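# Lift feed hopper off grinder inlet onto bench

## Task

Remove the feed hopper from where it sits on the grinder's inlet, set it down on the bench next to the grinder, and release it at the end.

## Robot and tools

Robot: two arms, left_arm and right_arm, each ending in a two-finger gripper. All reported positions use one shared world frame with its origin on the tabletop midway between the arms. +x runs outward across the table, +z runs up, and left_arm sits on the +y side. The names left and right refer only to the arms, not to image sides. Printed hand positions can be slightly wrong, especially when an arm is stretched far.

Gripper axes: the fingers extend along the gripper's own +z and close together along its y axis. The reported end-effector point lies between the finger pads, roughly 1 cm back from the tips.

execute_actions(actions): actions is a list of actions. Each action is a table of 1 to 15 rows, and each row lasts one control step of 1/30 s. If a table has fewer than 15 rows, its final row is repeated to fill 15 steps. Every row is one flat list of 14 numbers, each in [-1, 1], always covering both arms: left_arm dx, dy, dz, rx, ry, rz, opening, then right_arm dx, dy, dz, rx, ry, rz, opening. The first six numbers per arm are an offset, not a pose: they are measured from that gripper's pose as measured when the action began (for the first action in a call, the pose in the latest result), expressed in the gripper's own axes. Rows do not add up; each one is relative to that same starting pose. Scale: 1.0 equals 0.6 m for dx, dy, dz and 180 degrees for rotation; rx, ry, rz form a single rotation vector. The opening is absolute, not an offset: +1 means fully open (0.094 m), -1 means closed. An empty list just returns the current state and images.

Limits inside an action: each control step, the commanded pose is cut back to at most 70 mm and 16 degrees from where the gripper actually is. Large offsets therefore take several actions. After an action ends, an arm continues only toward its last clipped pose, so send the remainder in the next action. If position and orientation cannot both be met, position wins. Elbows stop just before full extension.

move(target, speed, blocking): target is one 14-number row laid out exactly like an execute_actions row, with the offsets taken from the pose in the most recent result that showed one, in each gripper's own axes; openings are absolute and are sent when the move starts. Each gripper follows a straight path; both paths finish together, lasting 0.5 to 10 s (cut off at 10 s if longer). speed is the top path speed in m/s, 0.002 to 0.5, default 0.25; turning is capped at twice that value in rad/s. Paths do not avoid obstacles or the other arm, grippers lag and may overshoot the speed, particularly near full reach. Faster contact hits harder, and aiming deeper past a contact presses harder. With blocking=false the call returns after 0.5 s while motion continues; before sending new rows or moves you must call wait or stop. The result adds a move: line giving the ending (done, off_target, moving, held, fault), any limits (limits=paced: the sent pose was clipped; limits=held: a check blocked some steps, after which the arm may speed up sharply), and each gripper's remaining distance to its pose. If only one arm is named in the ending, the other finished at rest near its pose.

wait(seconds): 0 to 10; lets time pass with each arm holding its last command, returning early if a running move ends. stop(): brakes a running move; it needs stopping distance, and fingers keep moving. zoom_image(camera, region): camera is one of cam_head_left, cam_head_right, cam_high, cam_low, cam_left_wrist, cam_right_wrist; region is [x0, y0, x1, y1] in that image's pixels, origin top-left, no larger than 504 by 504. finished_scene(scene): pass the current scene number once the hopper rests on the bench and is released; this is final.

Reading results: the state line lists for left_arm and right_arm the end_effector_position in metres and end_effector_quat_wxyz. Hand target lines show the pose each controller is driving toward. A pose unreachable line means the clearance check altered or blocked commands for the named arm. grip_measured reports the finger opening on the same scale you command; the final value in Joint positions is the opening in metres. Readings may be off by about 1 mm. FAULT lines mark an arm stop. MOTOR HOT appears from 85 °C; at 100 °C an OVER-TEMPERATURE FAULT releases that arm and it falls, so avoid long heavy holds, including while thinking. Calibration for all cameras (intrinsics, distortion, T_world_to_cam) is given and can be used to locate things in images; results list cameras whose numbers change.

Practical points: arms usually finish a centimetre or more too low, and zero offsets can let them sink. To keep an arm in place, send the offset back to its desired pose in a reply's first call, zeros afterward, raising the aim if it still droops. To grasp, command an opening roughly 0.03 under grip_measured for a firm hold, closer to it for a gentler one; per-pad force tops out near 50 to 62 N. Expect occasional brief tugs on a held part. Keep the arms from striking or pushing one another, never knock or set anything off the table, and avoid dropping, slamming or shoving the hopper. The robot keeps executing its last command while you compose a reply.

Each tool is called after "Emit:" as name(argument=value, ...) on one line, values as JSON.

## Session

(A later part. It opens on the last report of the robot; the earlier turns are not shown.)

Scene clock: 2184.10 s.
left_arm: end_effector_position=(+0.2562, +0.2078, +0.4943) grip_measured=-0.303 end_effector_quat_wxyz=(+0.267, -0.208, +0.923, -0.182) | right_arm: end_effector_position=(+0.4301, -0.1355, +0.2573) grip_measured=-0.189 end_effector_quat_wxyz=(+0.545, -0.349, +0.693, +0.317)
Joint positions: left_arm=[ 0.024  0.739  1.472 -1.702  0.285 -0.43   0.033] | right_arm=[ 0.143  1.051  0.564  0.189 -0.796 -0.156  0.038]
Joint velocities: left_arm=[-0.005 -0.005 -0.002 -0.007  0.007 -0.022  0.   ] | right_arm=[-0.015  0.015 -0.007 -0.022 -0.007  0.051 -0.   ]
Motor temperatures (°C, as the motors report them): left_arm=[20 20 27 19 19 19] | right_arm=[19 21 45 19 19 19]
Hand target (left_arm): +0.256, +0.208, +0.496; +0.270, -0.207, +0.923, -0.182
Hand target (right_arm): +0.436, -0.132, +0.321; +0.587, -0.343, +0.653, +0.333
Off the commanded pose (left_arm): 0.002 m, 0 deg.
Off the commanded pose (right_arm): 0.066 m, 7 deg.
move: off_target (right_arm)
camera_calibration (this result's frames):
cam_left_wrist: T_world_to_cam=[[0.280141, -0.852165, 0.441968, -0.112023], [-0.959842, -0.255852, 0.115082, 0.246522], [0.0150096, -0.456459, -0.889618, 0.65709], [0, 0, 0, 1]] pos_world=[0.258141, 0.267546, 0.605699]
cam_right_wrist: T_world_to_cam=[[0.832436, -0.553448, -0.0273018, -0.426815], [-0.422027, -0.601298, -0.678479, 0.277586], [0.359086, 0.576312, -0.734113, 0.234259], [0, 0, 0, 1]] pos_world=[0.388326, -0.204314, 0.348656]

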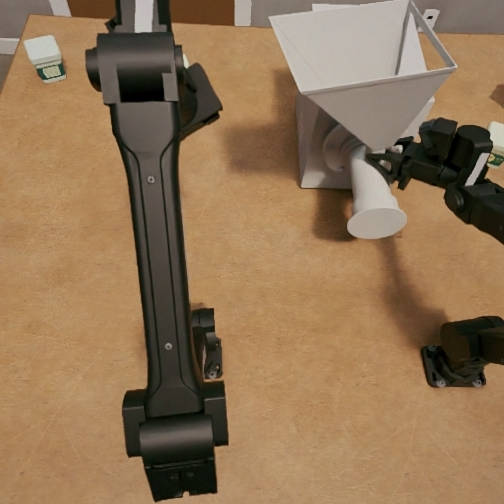

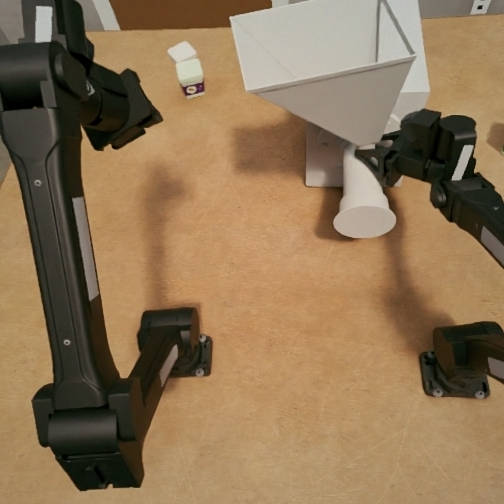

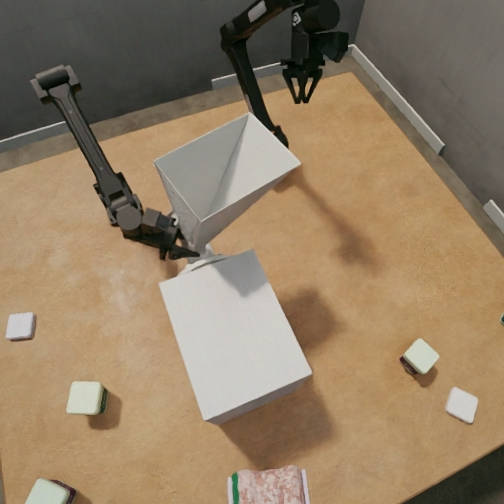

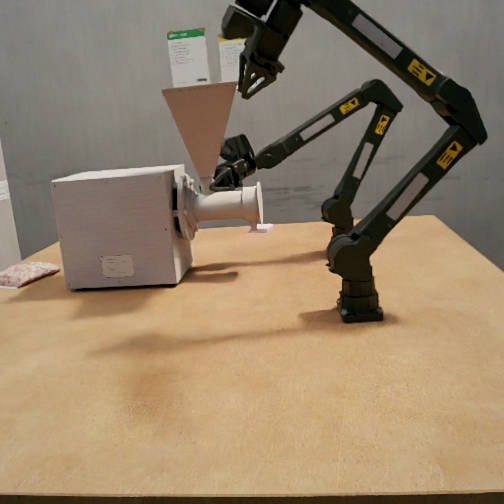

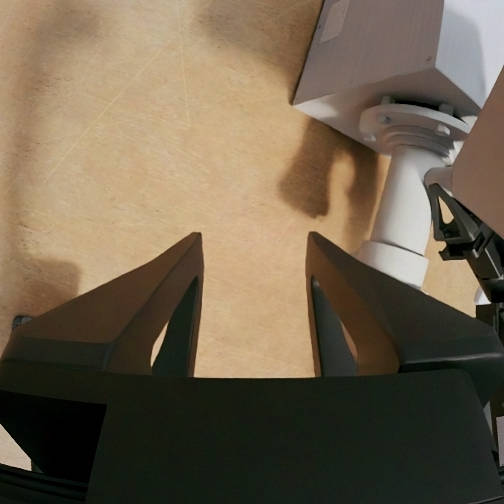

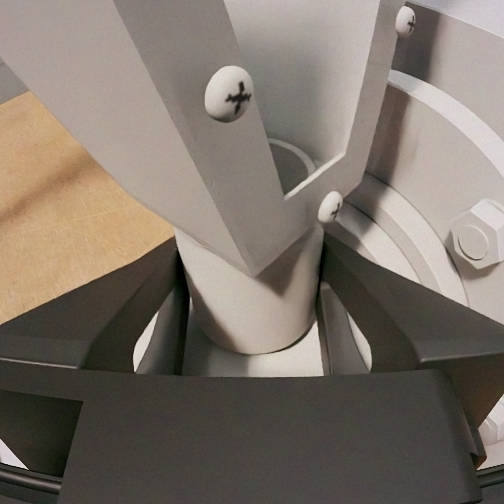

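Emit:
move(target=[0,0,0,0,0,0,-1, -0.03,0,0,0,0,0,-0.4], speed=0.05)

Scene clock: 2277.00 s.
left_arm: end_effector_position=(+0.2565, +0.2079, +0.4922) grip_measured=-0.982 end_effector_quat_wxyz=(+0.265, -0.208, +0.924, -0.182) | right_arm: end_effector_position=(+0.4292, -0.1360, +0.2532) grip_measured=-0.189 end_effector_quat_wxyz=(+0.541, -0.358, +0.697, +0.306)
Joint positions: left_arm=[ 0.024  0.739  1.467 -1.702  0.285 -0.43   0.001] | right_arm=[ 0.145  1.047  0.567  0.153 -0.786 -0.196  0.038]
Joint velocities: left_arm=[-0.015 -0.005 -0.017  0.012  0.081 -0.037 -0.001] | right_arm=[-0.015 -0.015 -0.017 -0.012 -0.022 -0.037 -0.   ]
Motor temperatures (°C, as the motors report them): left_arm=[20 20 26 19 19 19] | right_arm=[19 22 47 20 21 21]
Hand target (left_arm): +0.256, +0.208, +0.494; +0.267, -0.208, +0.923, -0.182
Hand target (right_arm): +0.432, -0.133, +0.275; +0.546, -0.349, +0.693, +0.317
Off the commanded pose (left_arm): 0.002 m, 0 deg.
Off the commanded pose (right_arm): 0.022 m, 2 deg.
move: off_target (right_arm)
camera_calibration (this result's frames):
cam_left_wrist: T_world_to_cam=[[0.282319, -0.851943, 0.441009, -0.111291], [-0.959262, -0.255793, 0.119945, 0.244486], [0.010621, -0.456906, -0.889452, 0.656386], [0, 0, 0, 1]] pos_world=[0.258974, 0.267631, 0.603579]
cam_right_wrist: T_world_to_cam=[[0.833326, -0.552728, -0.00771574, -0.431694], [-0.418487, -0.621693, -0.662092, 0.265636], [0.36116, 0.554967, -0.749383, 0.231939], [0, 0, 0, 1]] pos_world=[0.38714, -0.202183, 0.346356]

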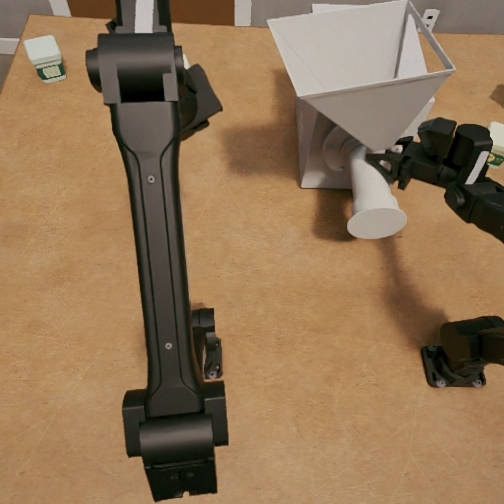

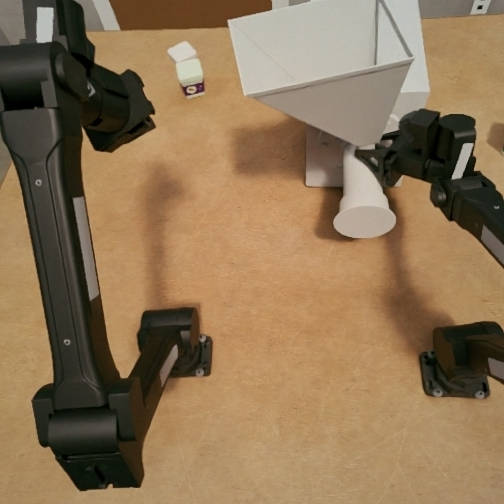

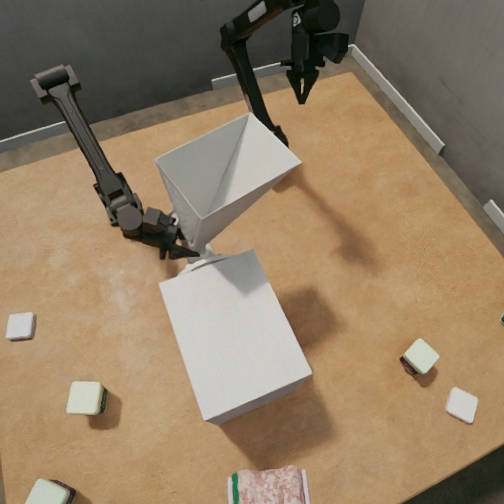

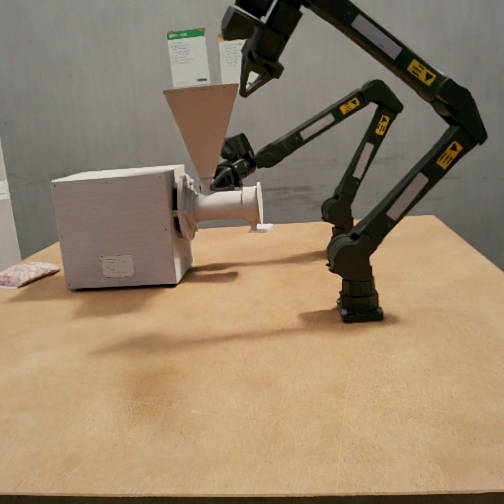

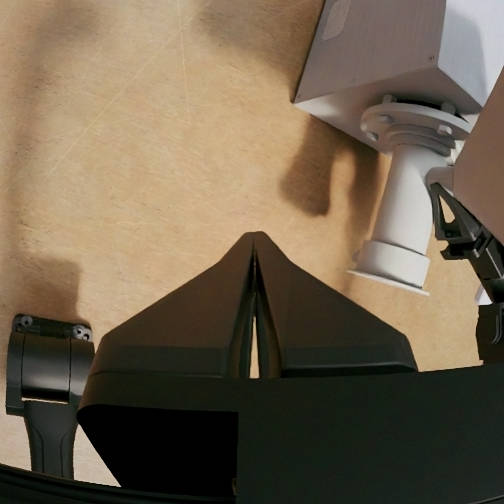

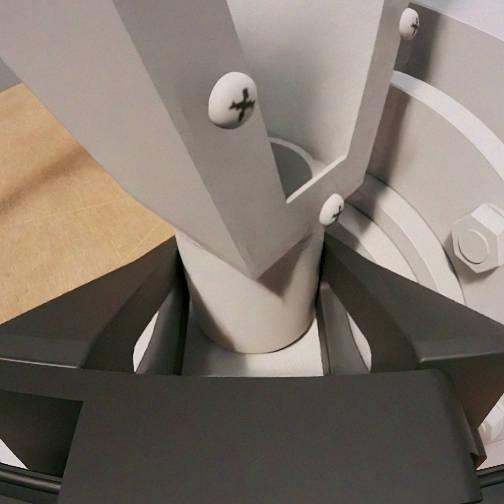

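Emit:
zoom_image(camera="cam_low", region=[180, 160, 240, 210])

Emit:
move(target=[0,0,0,0,0,0,-1, -0.1145,-0.0055,-0.0108,0,-0.045,0,-0.4], speed=0.03)

Emit:
zoom_image(camera="cam_low", region=[180, 160, 240, 210])

Region (180, 160, 240, 210) of cam_low's 504x504 image, scaled by 8.400, with more detail than that image has.

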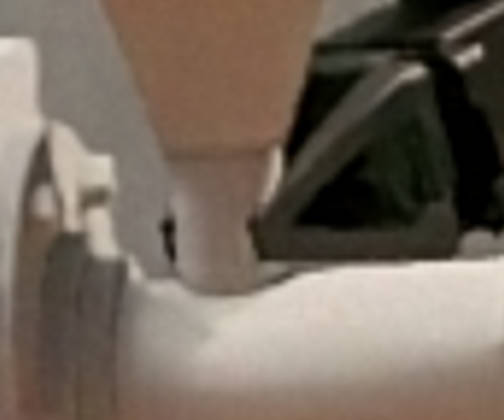

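Scene clock: 2386.00 s.
left_arm: end_effector_position=(+0.2568, +0.2079, +0.4902) grip_measured=-0.982 end_effector_quat_wxyz=(+0.263, -0.209, +0.924, -0.181) | right_arm: end_effector_position=(+0.4301, -0.1356, +0.2572) grip_measured=-0.189 end_effector_quat_wxyz=(+0.544, -0.349, +0.696, +0.314)
Joint positions: left_arm=[ 0.024  0.739  1.462 -1.702  0.285 -0.43   0.001] | right_arm=[ 0.145  1.047  0.566  0.177 -0.788 -0.161  0.038]
Joint velocities: left_arm=[-0.005 -0.015  0.012  0.022 -0.066  0.007 -0.001] | right_arm=[-0.005  0.015  0.012 -0.007  0.022 -0.007  0.001]
Motor temperatures (°C, as the motors report them): left_arm=[20 20 26 19 19 19] | right_arm=[19 21 45 19 20 20]
Hand target (left_arm): +0.256, +0.208, +0.492; +0.265, -0.208, +0.924, -0.182
Hand target (right_arm): +0.435, -0.133, +0.320; +0.586, -0.340, +0.657, +0.329
Off the commanded pose (left_arm): 0.002 m, 0 deg.
Off the commanded pose (right_arm): 0.065 m, 7 deg.
move: off_target (right_arm)
camera_calibration (this result's frames):
cam_left_wrist: T_world_to_cam=[[0.284492, -0.851721, 0.44004, -0.110556], [-0.958658, -0.255731, 0.124804, 0.242454], [0.00623329, -0.457354, -0.889263, 0.655673], [0, 0, 0, 1]] pos_world=[0.259796, 0.267714, 0.601455]
cam_right_wrist: T_world_to_cam=[[0.82997, -0.557221, -0.0255713, -0.426795], [-0.425957, -0.603523, -0.674033, 0.277677], [0.360153, 0.57032, -0.738258, 0.234033], [0, 0, 0, 1]] pos_world=[0.388218, -0.203708, 0.349027]

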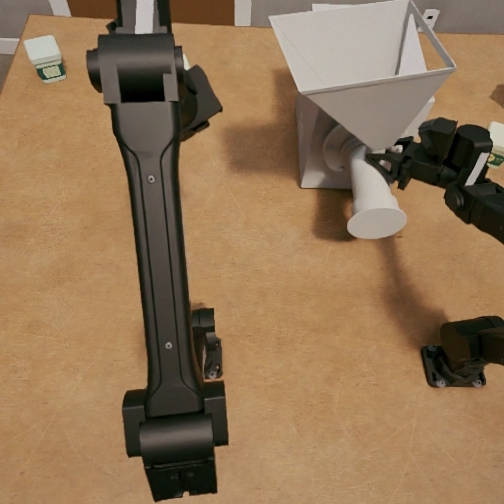

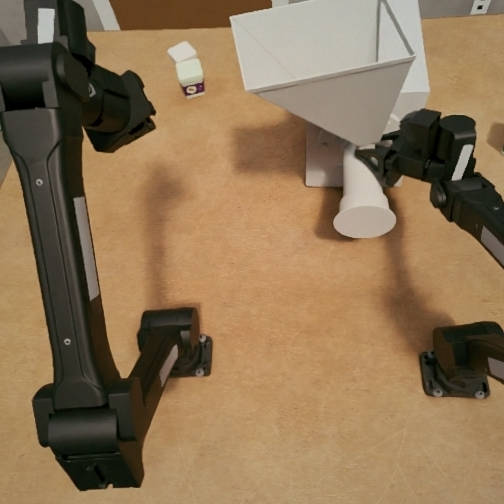

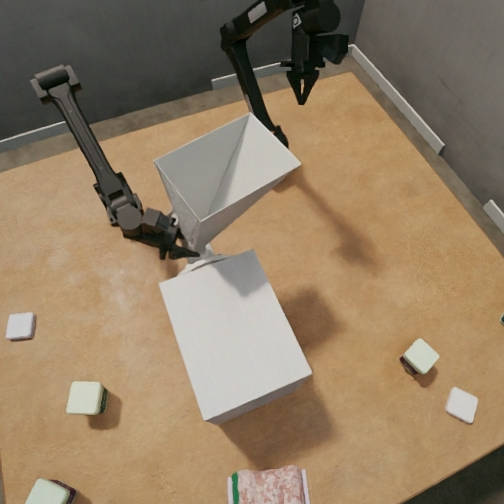

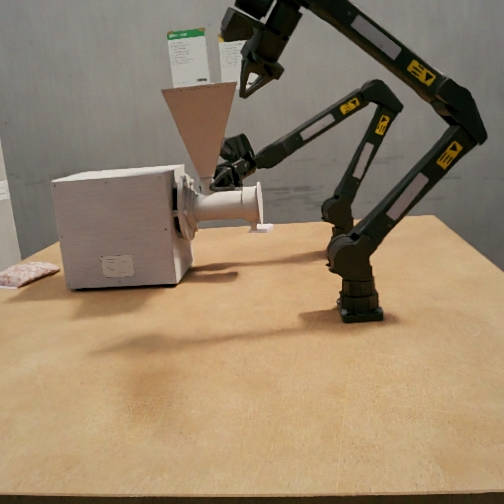

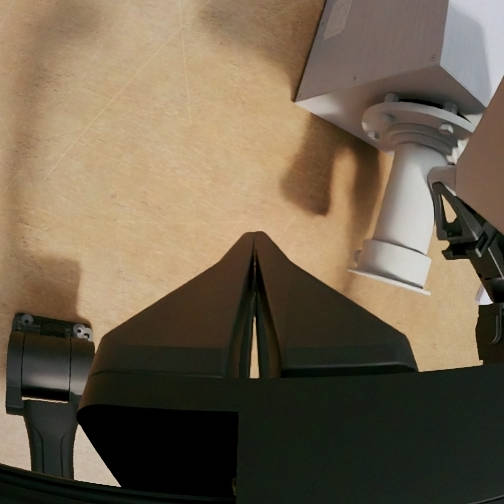

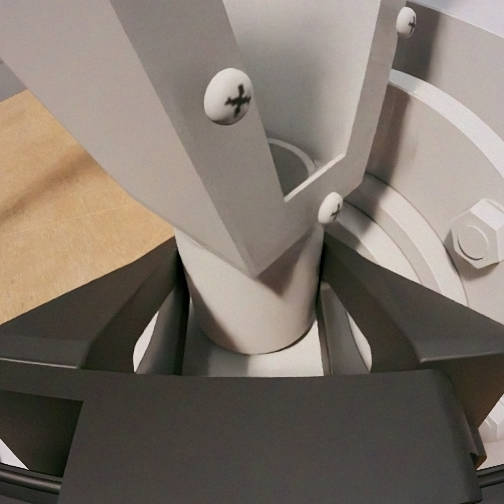

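Region (180, 160, 240, 210) of cam_low's 504x504 image, scaled by 8.400, with more detail than that image has.

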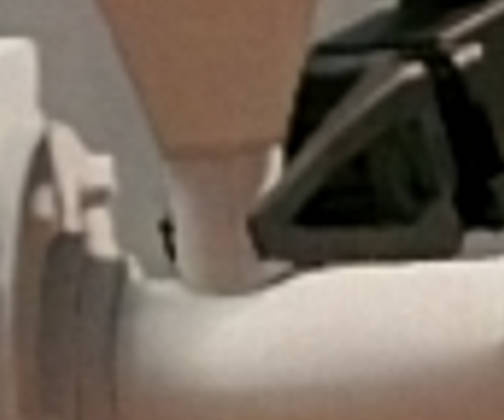

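Emit:
move(target=[0,0,0,0,0,0,-1, -0.03,0,0,0,0,0,-0.4], speed=0.05)

Scene clock: 2506.70 s.
left_arm: end_effector_position=(+0.2570, +0.2079, +0.4881) grip_measured=-0.982 end_effector_quat_wxyz=(+0.260, -0.209, +0.925, -0.181) | right_arm: end_effector_position=(+0.4293, -0.1362, +0.2530) grip_measured=-0.189 end_effector_quat_wxyz=(+0.540, -0.358, +0.699, +0.303)
Joint positions: left_arm=[ 0.024  0.739  1.457 -1.702  0.285 -0.43   0.001] | right_arm=[ 0.147  1.044  0.569  0.142 -0.779 -0.199  0.038]
Joint velocities: left_arm=[-0.015 -0.024 -0.007  0.002 -0.007  0.037 -0.   ] | right_arm=[-0.005 -0.005  0.002  0.002  0.051 -0.022 -0.002]
Motor temperatures (°C, as the motors report them): left_arm=[20 20 26 19 19 19] | right_arm=[19 22 48 20 21 21]
Hand target (left_arm): +0.257, +0.208, +0.490; +0.263, -0.209, +0.924, -0.181
Hand target (right_arm): +0.432, -0.133, +0.275; +0.544, -0.349, +0.695, +0.314
Off the commanded pose (left_arm): 0.002 m, 0 deg.
Off the commanded pose (right_arm): 0.022 m, 2 deg.
move: off_target (right_arm)
camera_calibration (this result's frames):
cam_left_wrist: T_world_to_cam=[[0.286661, -0.8515, 0.439059, -0.109817], [-0.95803, -0.255667, 0.129661, 0.240428], [0.00184654, -0.457801, -0.889053, 0.65495], [0, 0, 0, 1]] pos_world=[0.260608, 0.267797, 0.599327]
cam_right_wrist: T_world_to_cam=[[0.830798, -0.556529, -0.00706508, -0.431403], [-0.423139, -0.623322, -0.657589, 0.266112], [0.361564, 0.549313, -0.753343, 0.231943], [0, 0, 0, 1]] pos_world=[0.387148, -0.201625, 0.346677]

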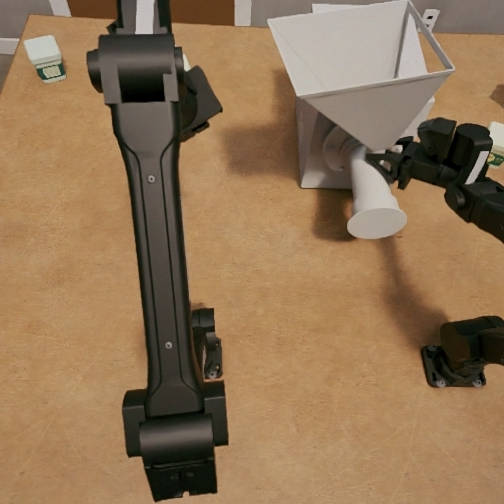

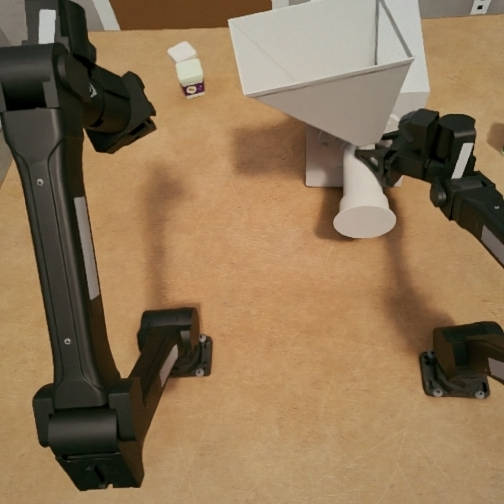

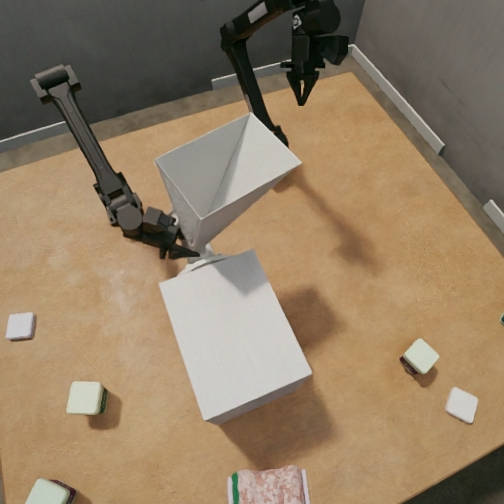

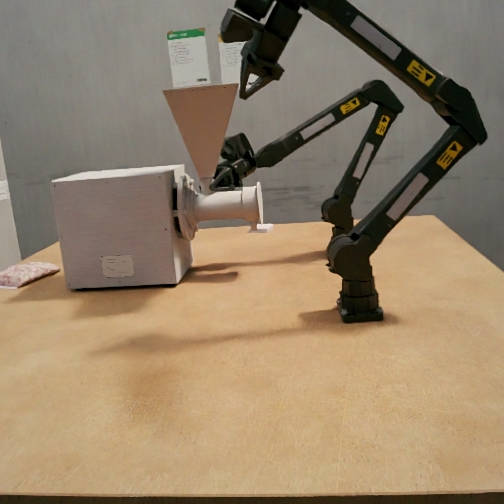

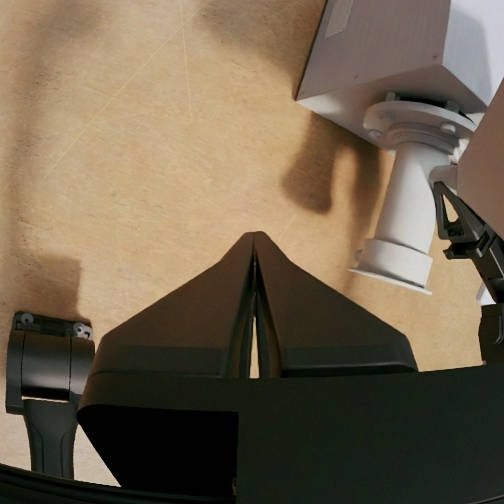

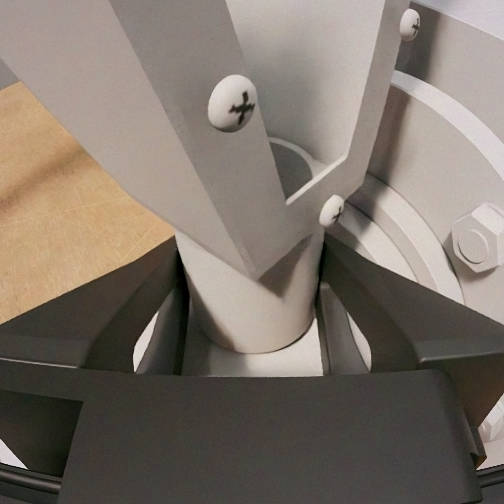

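Emit:
execute_actions(actions=[])

Scene clock: 2534.13 s.
left_arm: end_effector_position=(+0.2570, +0.2079, +0.4881) grip_measured=-0.982 end_effector_quat_wxyz=(+0.260, -0.209, +0.925, -0.181) | right_arm: end_effector_position=(+0.4293, -0.1362, +0.2532) grip_measured=-0.189 end_effector_quat_wxyz=(+0.540, -0.358, +0.699, +0.303)
Joint positions: left_arm=[ 0.024  0.739  1.457 -1.702  0.285 -0.43   0.001] | right_arm=[ 0.147  1.044  0.57   0.141 -0.779 -0.2    0.038]
Joint velocities: left_arm=[-0.015 -0.015 -0.017 -0.017  0.007 -0.037 -0.001] | right_arm=[-0.015 -0.005 -0.002  0.007  0.007 -0.037  0.001]
Motor temperatures (°C, as the motors report them): left_arm=[20 20 26 19 19 19] | right_arm=[19 22 47 19 21 21]
Hand target (left_arm): +0.257, +0.208, +0.490; +0.263, -0.209, +0.924, -0.181
Hand target (right_arm): +0.433, -0.133, +0.275; +0.545, -0.349, +0.695, +0.313
Off the commanded pose (left_arm): 0.002 m, 0 deg.
Off the commanded pose (right_arm): 0.022 m, 2 deg.
camera_calibration (this result's frames):
cam_left_wrist: T_world_to_cam=[[0.286661, -0.8515, 0.439059, -0.109817], [-0.95803, -0.255667, 0.129661, 0.240428], [0.00184654, -0.457801, -0.889053, 0.65495], [0, 0, 0, 1]] pos_world=[0.260608, 0.267797, 0.599327]
cam_right_wrist: T_world_to_cam=[[0.830849, -0.556457, -0.00669411, -0.431556], [-0.42288, -0.623494, -0.657592, 0.266098], [0.361748, 0.549191, -0.753344, 0.231915], [0, 0, 0, 1]] pos_world=[0.387191, -0.201598, 0.346807]

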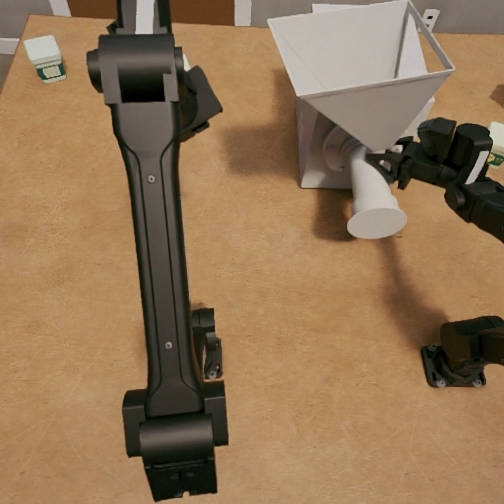

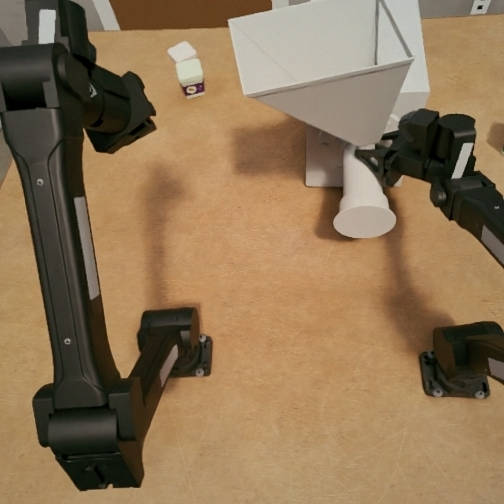

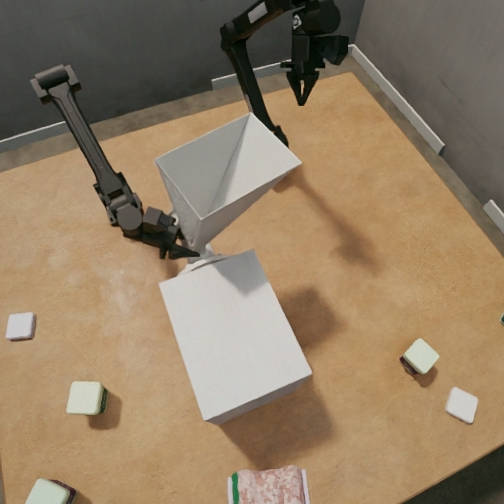

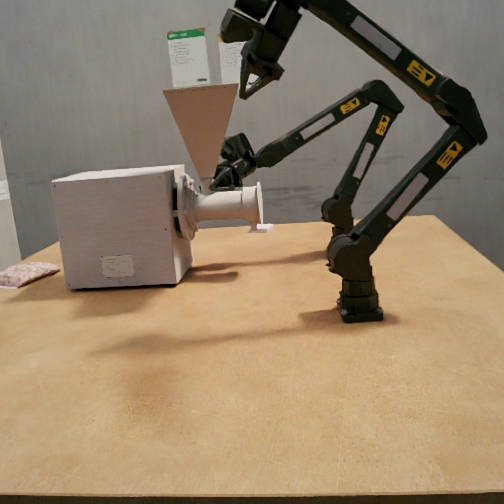

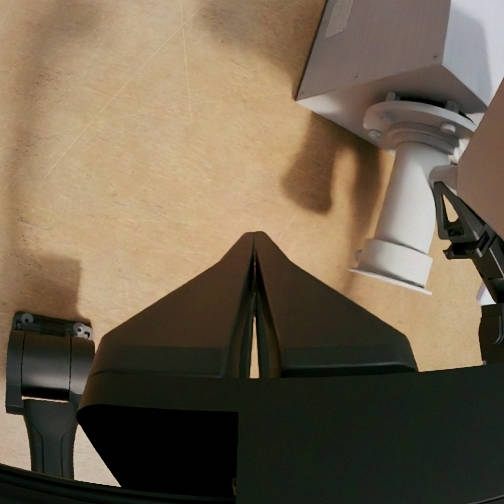

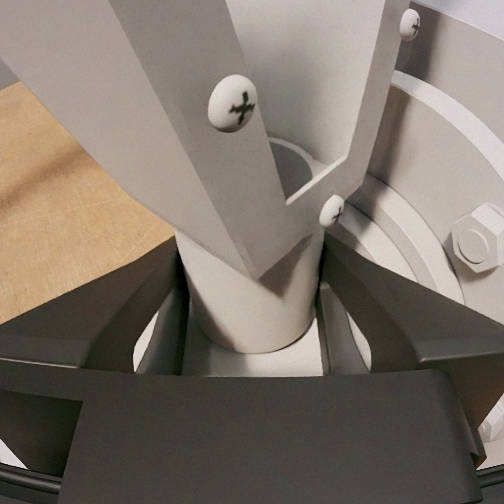

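Emit:
move(target=[0.0207, -0.0245, 0.1448, 0.307, -0.190, 0.334, -1, -0.0372, -0.0008, -0.0008, 0, 0, 0, -0.4], speed=0.2)

Scene clock: 2658.30 s.
left_arm: end_effector_position=(+0.2908, +0.1698, +0.4254) grip_measured=-0.983 end_effector_quat_wxyz=(+0.555, +0.255, +0.707, -0.357) | right_arm: end_effector_position=(+0.4291, -0.1361, +0.2530) grip_measured=-0.189 end_effector_quat_wxyz=(+0.533, -0.362, +0.704, +0.298)
Joint positions: left_arm=[ 0.383  0.534  0.819 -0.883  1.34   0.36   0.001] | right_arm=[ 0.149  1.039  0.583  0.094 -0.771 -0.224  0.038]
Joint velocities: left_arm=[ 0.015 -0.005  0.002 -0.012  0.007  0.007  0.001] | right_arm=[-0.005  0.015 -0.017  0.012  0.007 -0.007 -0.001]
Motor temperatures (°C, as the motors report them): left_arm=[20 20 26 19 19 19] | right_arm=[19 21 46 19 20 20]
Hand target (left_arm): +0.290, +0.170, +0.429; +0.556, +0.256, +0.706, -0.356
Hand target (right_arm): +0.432, -0.133, +0.275; +0.540, -0.358, +0.699, +0.304
Off the commanded pose (left_arm): 0.011 m, 17 deg; orientation clipped at the last step of the last action.
Off the commanded pose (right_arm): 0.022 m, 1 deg.
move: held (left_arm), off_target (right_arm); limits=paced,held; held on 26 of 125 steps (left_arm), including the last (left_arm)
pose unreachable (left arm): on one or more control steps of this call, first in action 0 (counted from 0), this arm could not follow its commanded pose, so it was not sent that pose on those steps. On the call's last step it was still not sent that pose. It may still have moved: this result reports where it is.
cause: the commanded pose would bring two parts of the arm too close to each other (its wrist (the part past joint 4) and its wrist camera, with joints 5 (wrist yaw) and 6 (wrist roll) between them).
camera_calibration (this result's frames):
cam_left_wrist: T_world_to_cam=[[-0.758154, -0.616338, 0.212909, 0.235662], [-0.551212, 0.431317, -0.714234, 0.395193], [0.348378, -0.658857, -0.666738, 0.420558], [0, 0, 0, 1]] pos_world=[0.24999, 0.251882, 0.512487]
cam_right_wrist: T_world_to_cam=[[0.831601, -0.55537, -0.00214039, -0.432701], [-0.427412, -0.637529, -0.640996, 0.261787], [0.354625, 0.533968, -0.767541, 0.236463], [0, 0, 0, 1]] pos_world=[0.38787, -0.199676, 0.348373]

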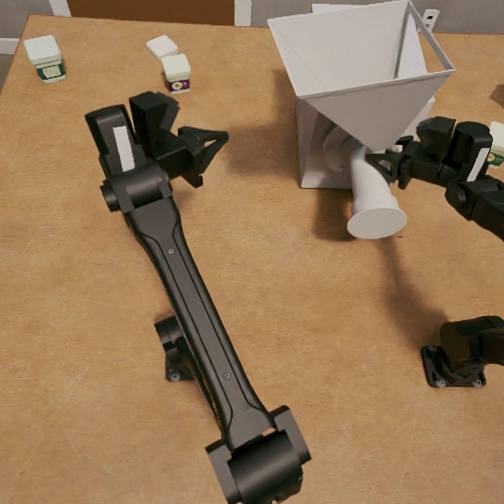

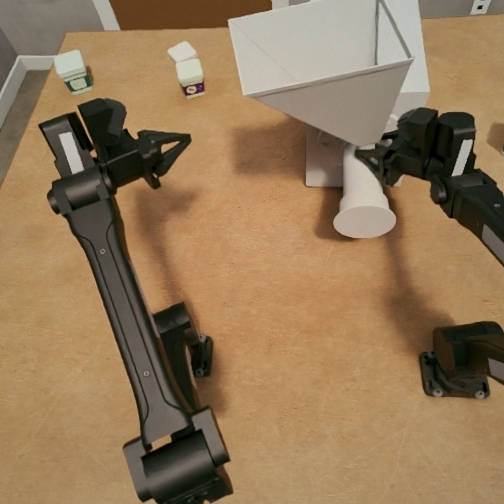

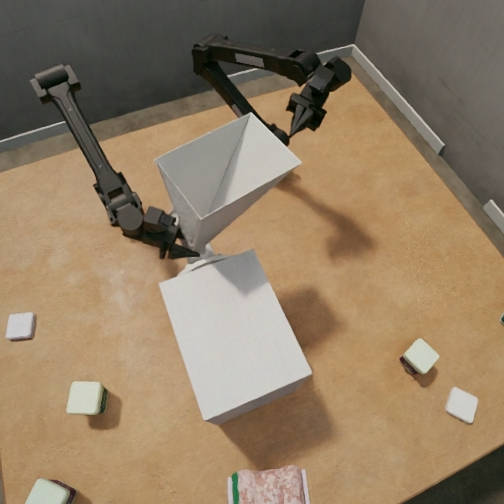

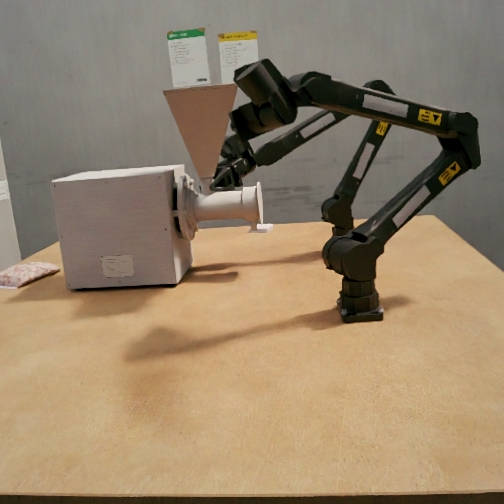

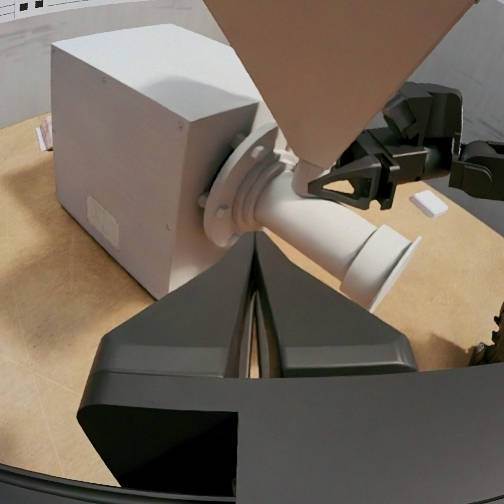

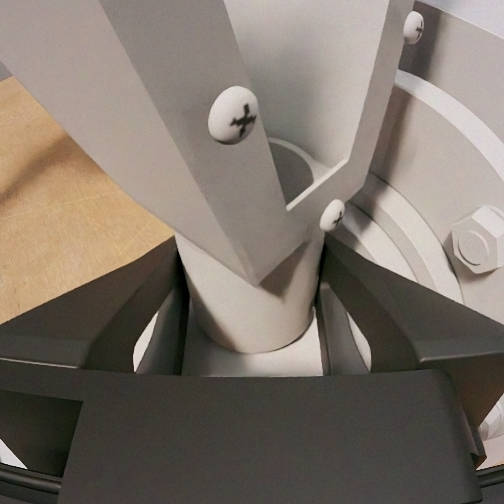

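Emit:
move(target=[-0.0167, -0.0388, 0.243, 0.0456, -0.0365, 0.0743, -1, -0.037, -0.001, -0.001, 0, 0, 0, -0.4], speed=0.12)

Scene clock: 2686.43 s.
left_arm: end_effector_position=(+0.3646, +0.0470, +0.4115) grip_measured=-0.983 end_effector_quat_wxyz=(+0.603, +0.349, +0.623, -0.355) | right_arm: end_effector_position=(+0.4291, -0.1361, +0.2531) grip_measured=-0.189 end_effector_quat_wxyz=(+0.526, -0.366, +0.709, +0.293)
Joint positions: left_arm=[-0.246  0.714  0.682  0.001  0.874  0.003  0.001] | right_arm=[ 0.151  1.035  0.596  0.05  -0.764 -0.245  0.038]
Joint velocities: left_arm=[ 0.005 -0.005 -0.002 -0.002 -0.007 -0.022  0.   ] | right_arm=[ 0.005 -0.005  0.012  0.002 -0.051 -0.037 -0.   ]
Motor temperatures (°C, as the motors report them): left_arm=[20 20 27 19 19 19] | right_arm=[19 21 46 19 20 20]
Hand target (left_arm): +0.363, +0.044, +0.422; +0.612, +0.354, +0.612, -0.355
Hand target (right_arm): +0.432, -0.133, +0.275; +0.533, -0.363, +0.704, +0.298
Off the commanded pose (left_arm): 0.012 m, 2 deg.
Off the commanded pose (right_arm): 0.022 m, 1 deg.
move: off_target (left_arm, right_arm)
camera_calibration (this result's frames):
cam_left_wrist: T_world_to_cam=[[-0.862965, -0.505105, 0.0126267, 0.334294], [-0.30988, 0.509356, -0.802827, 0.423797], [0.39908, -0.696725, -0.596079, 0.258825], [0, 0, 0, 1]] pos_world=[0.316519, 0.13332, 0.490295]
cam_right_wrist: T_world_to_cam=[[0.832196, -0.554481, 0.000496022, -0.433483], [-0.432596, -0.649823, -0.624973, 0.258394], [0.346858, 0.519885, -0.780646, 0.24124], [0, 0, 0, 1]] pos_world=[0.388847, -0.197865, 0.350027]

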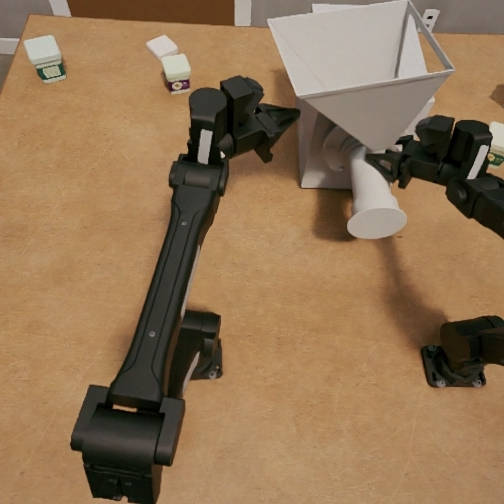

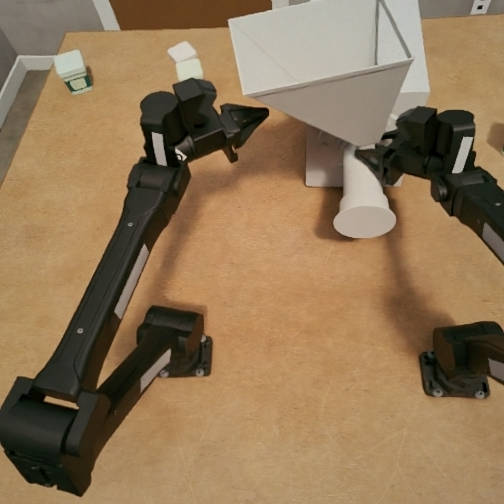

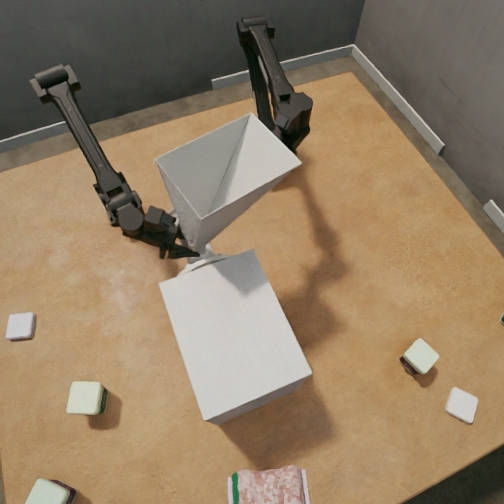

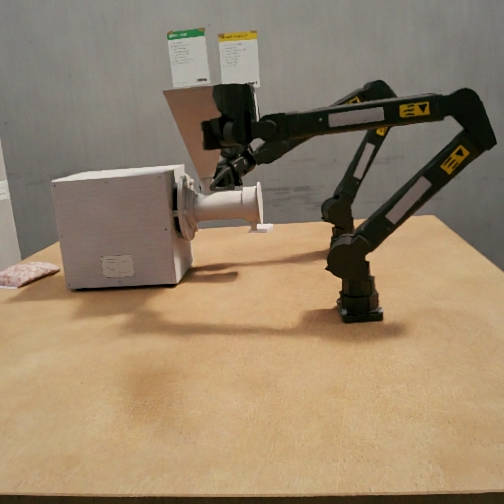

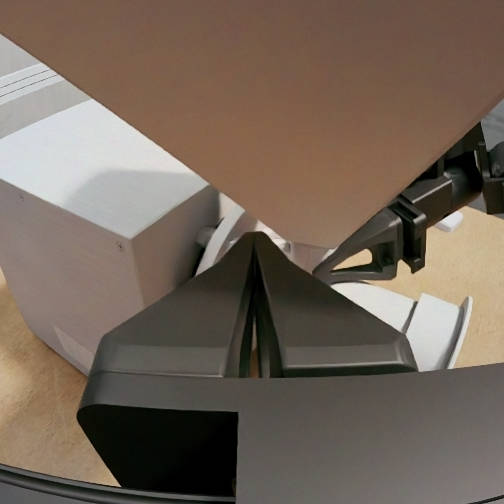

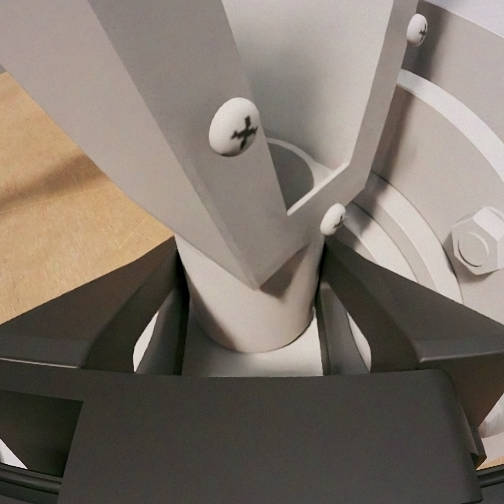

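Emit:
move(target=[-0.0258, -0.0253, 0.0717, 0, 0, 0, -1, -0.109, -0.0048, -0.0128, 0, -0.02, 0, -0.4], speed=0.04)

Scene clock: 2704.13 s.
left_arm: end_effector_position=(+0.3699, +0.0092, +0.3912) grip_measured=-0.983 end_effector_quat_wxyz=(+0.585, +0.344, +0.643, -0.354) | right_arm: end_effector_position=(+0.4292, -0.1361, +0.2550) grip_measured=-0.189 end_effector_quat_wxyz=(+0.515, -0.366, +0.718, +0.292)
Joint positions: left_arm=[-0.396  0.763  0.677  0.001  0.714  0.003  0.001] | right_arm=[ 0.154  1.03   0.617 -0.012 -0.757 -0.255  0.038]
Joint velocities: left_arm=[-0.005 -0.015 -0.002  0.012 -0.051 -0.081  0.   ] | right_arm=[-0.015 -0.005 -0.012  0.007 -0.022  0.007 -0.001]
Motor temperatures (°C, as the motors report them): left_arm=[20 20 28 19 19 19] | right_arm=[19 21 46 19 20 20]
Hand target (left_arm): +0.371, +0.004, +0.426; +0.603, +0.349, +0.623, -0.355
Hand target (right_arm): +0.435, -0.132, +0.317; +0.548, -0.359, +0.691, +0.305
Off the commanded pose (left_arm): 0.036 m, 3 deg.
Off the commanded pose (right_arm): 0.064 m, 5 deg.
move: off_target (left_arm, right_arm)
camera_calibration (this result's frames):
cam_left_wrist: T_world_to_cam=[[-0.856623, -0.514069, 0.0439453, 0.30558], [-0.35388, 0.523431, -0.775106, 0.433639], [0.375455, -0.679525, -0.630301, 0.240277], [0, 0, 0, 1]] pos_world=[0.32501, 0.0933837, 0.474134]
cam_right_wrist: T_world_to_cam=[[0.830992, -0.556132, -0.0130323, -0.429803], [-0.449816, -0.657978, -0.603929, 0.26049], [0.327289, 0.507722, -0.796932, 0.25351], [0, 0, 0, 1]] pos_world=[0.391364, -0.196343, 0.353746]

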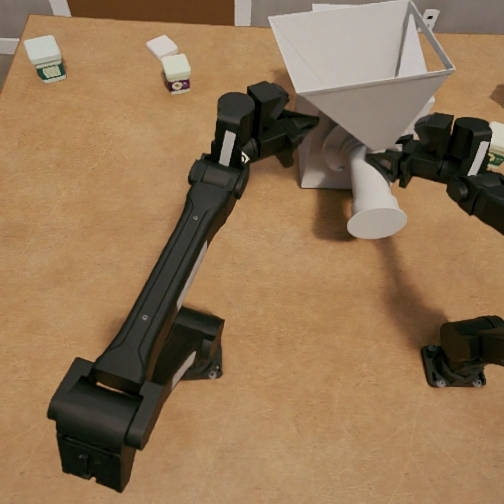

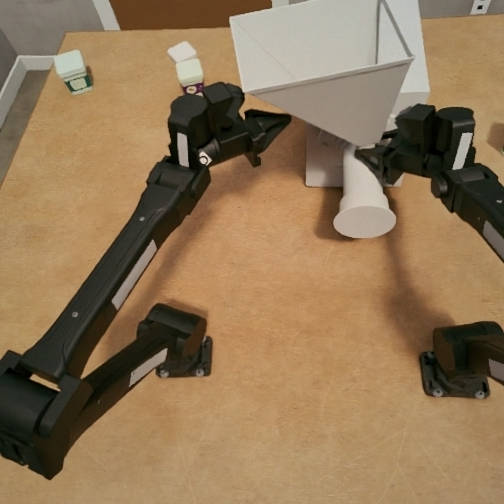

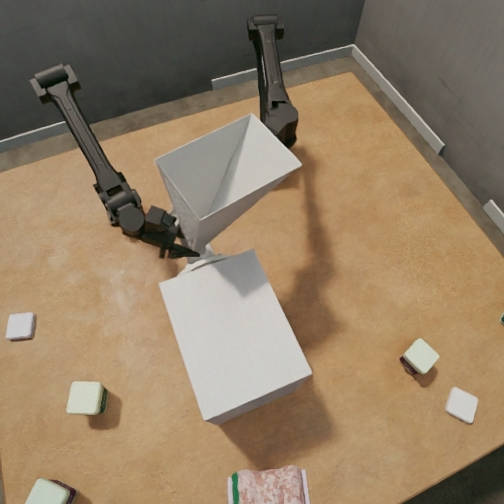

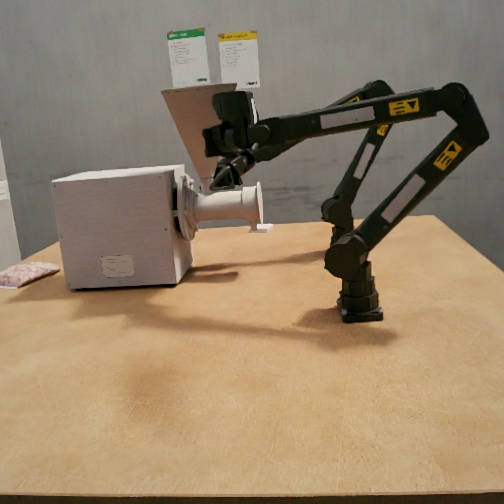

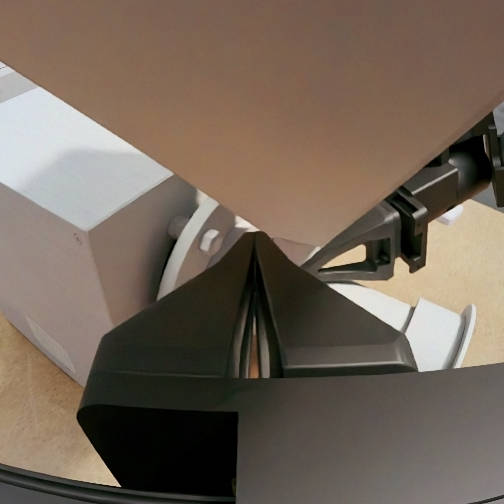

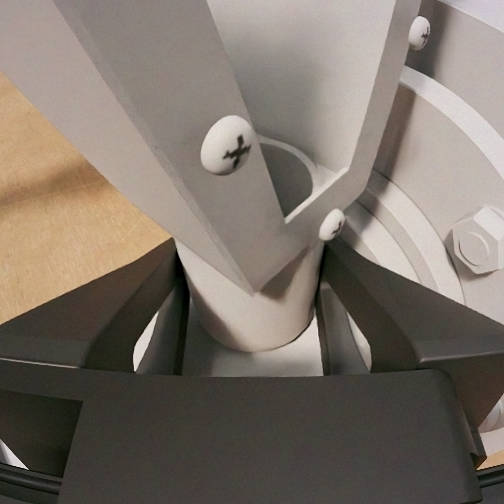

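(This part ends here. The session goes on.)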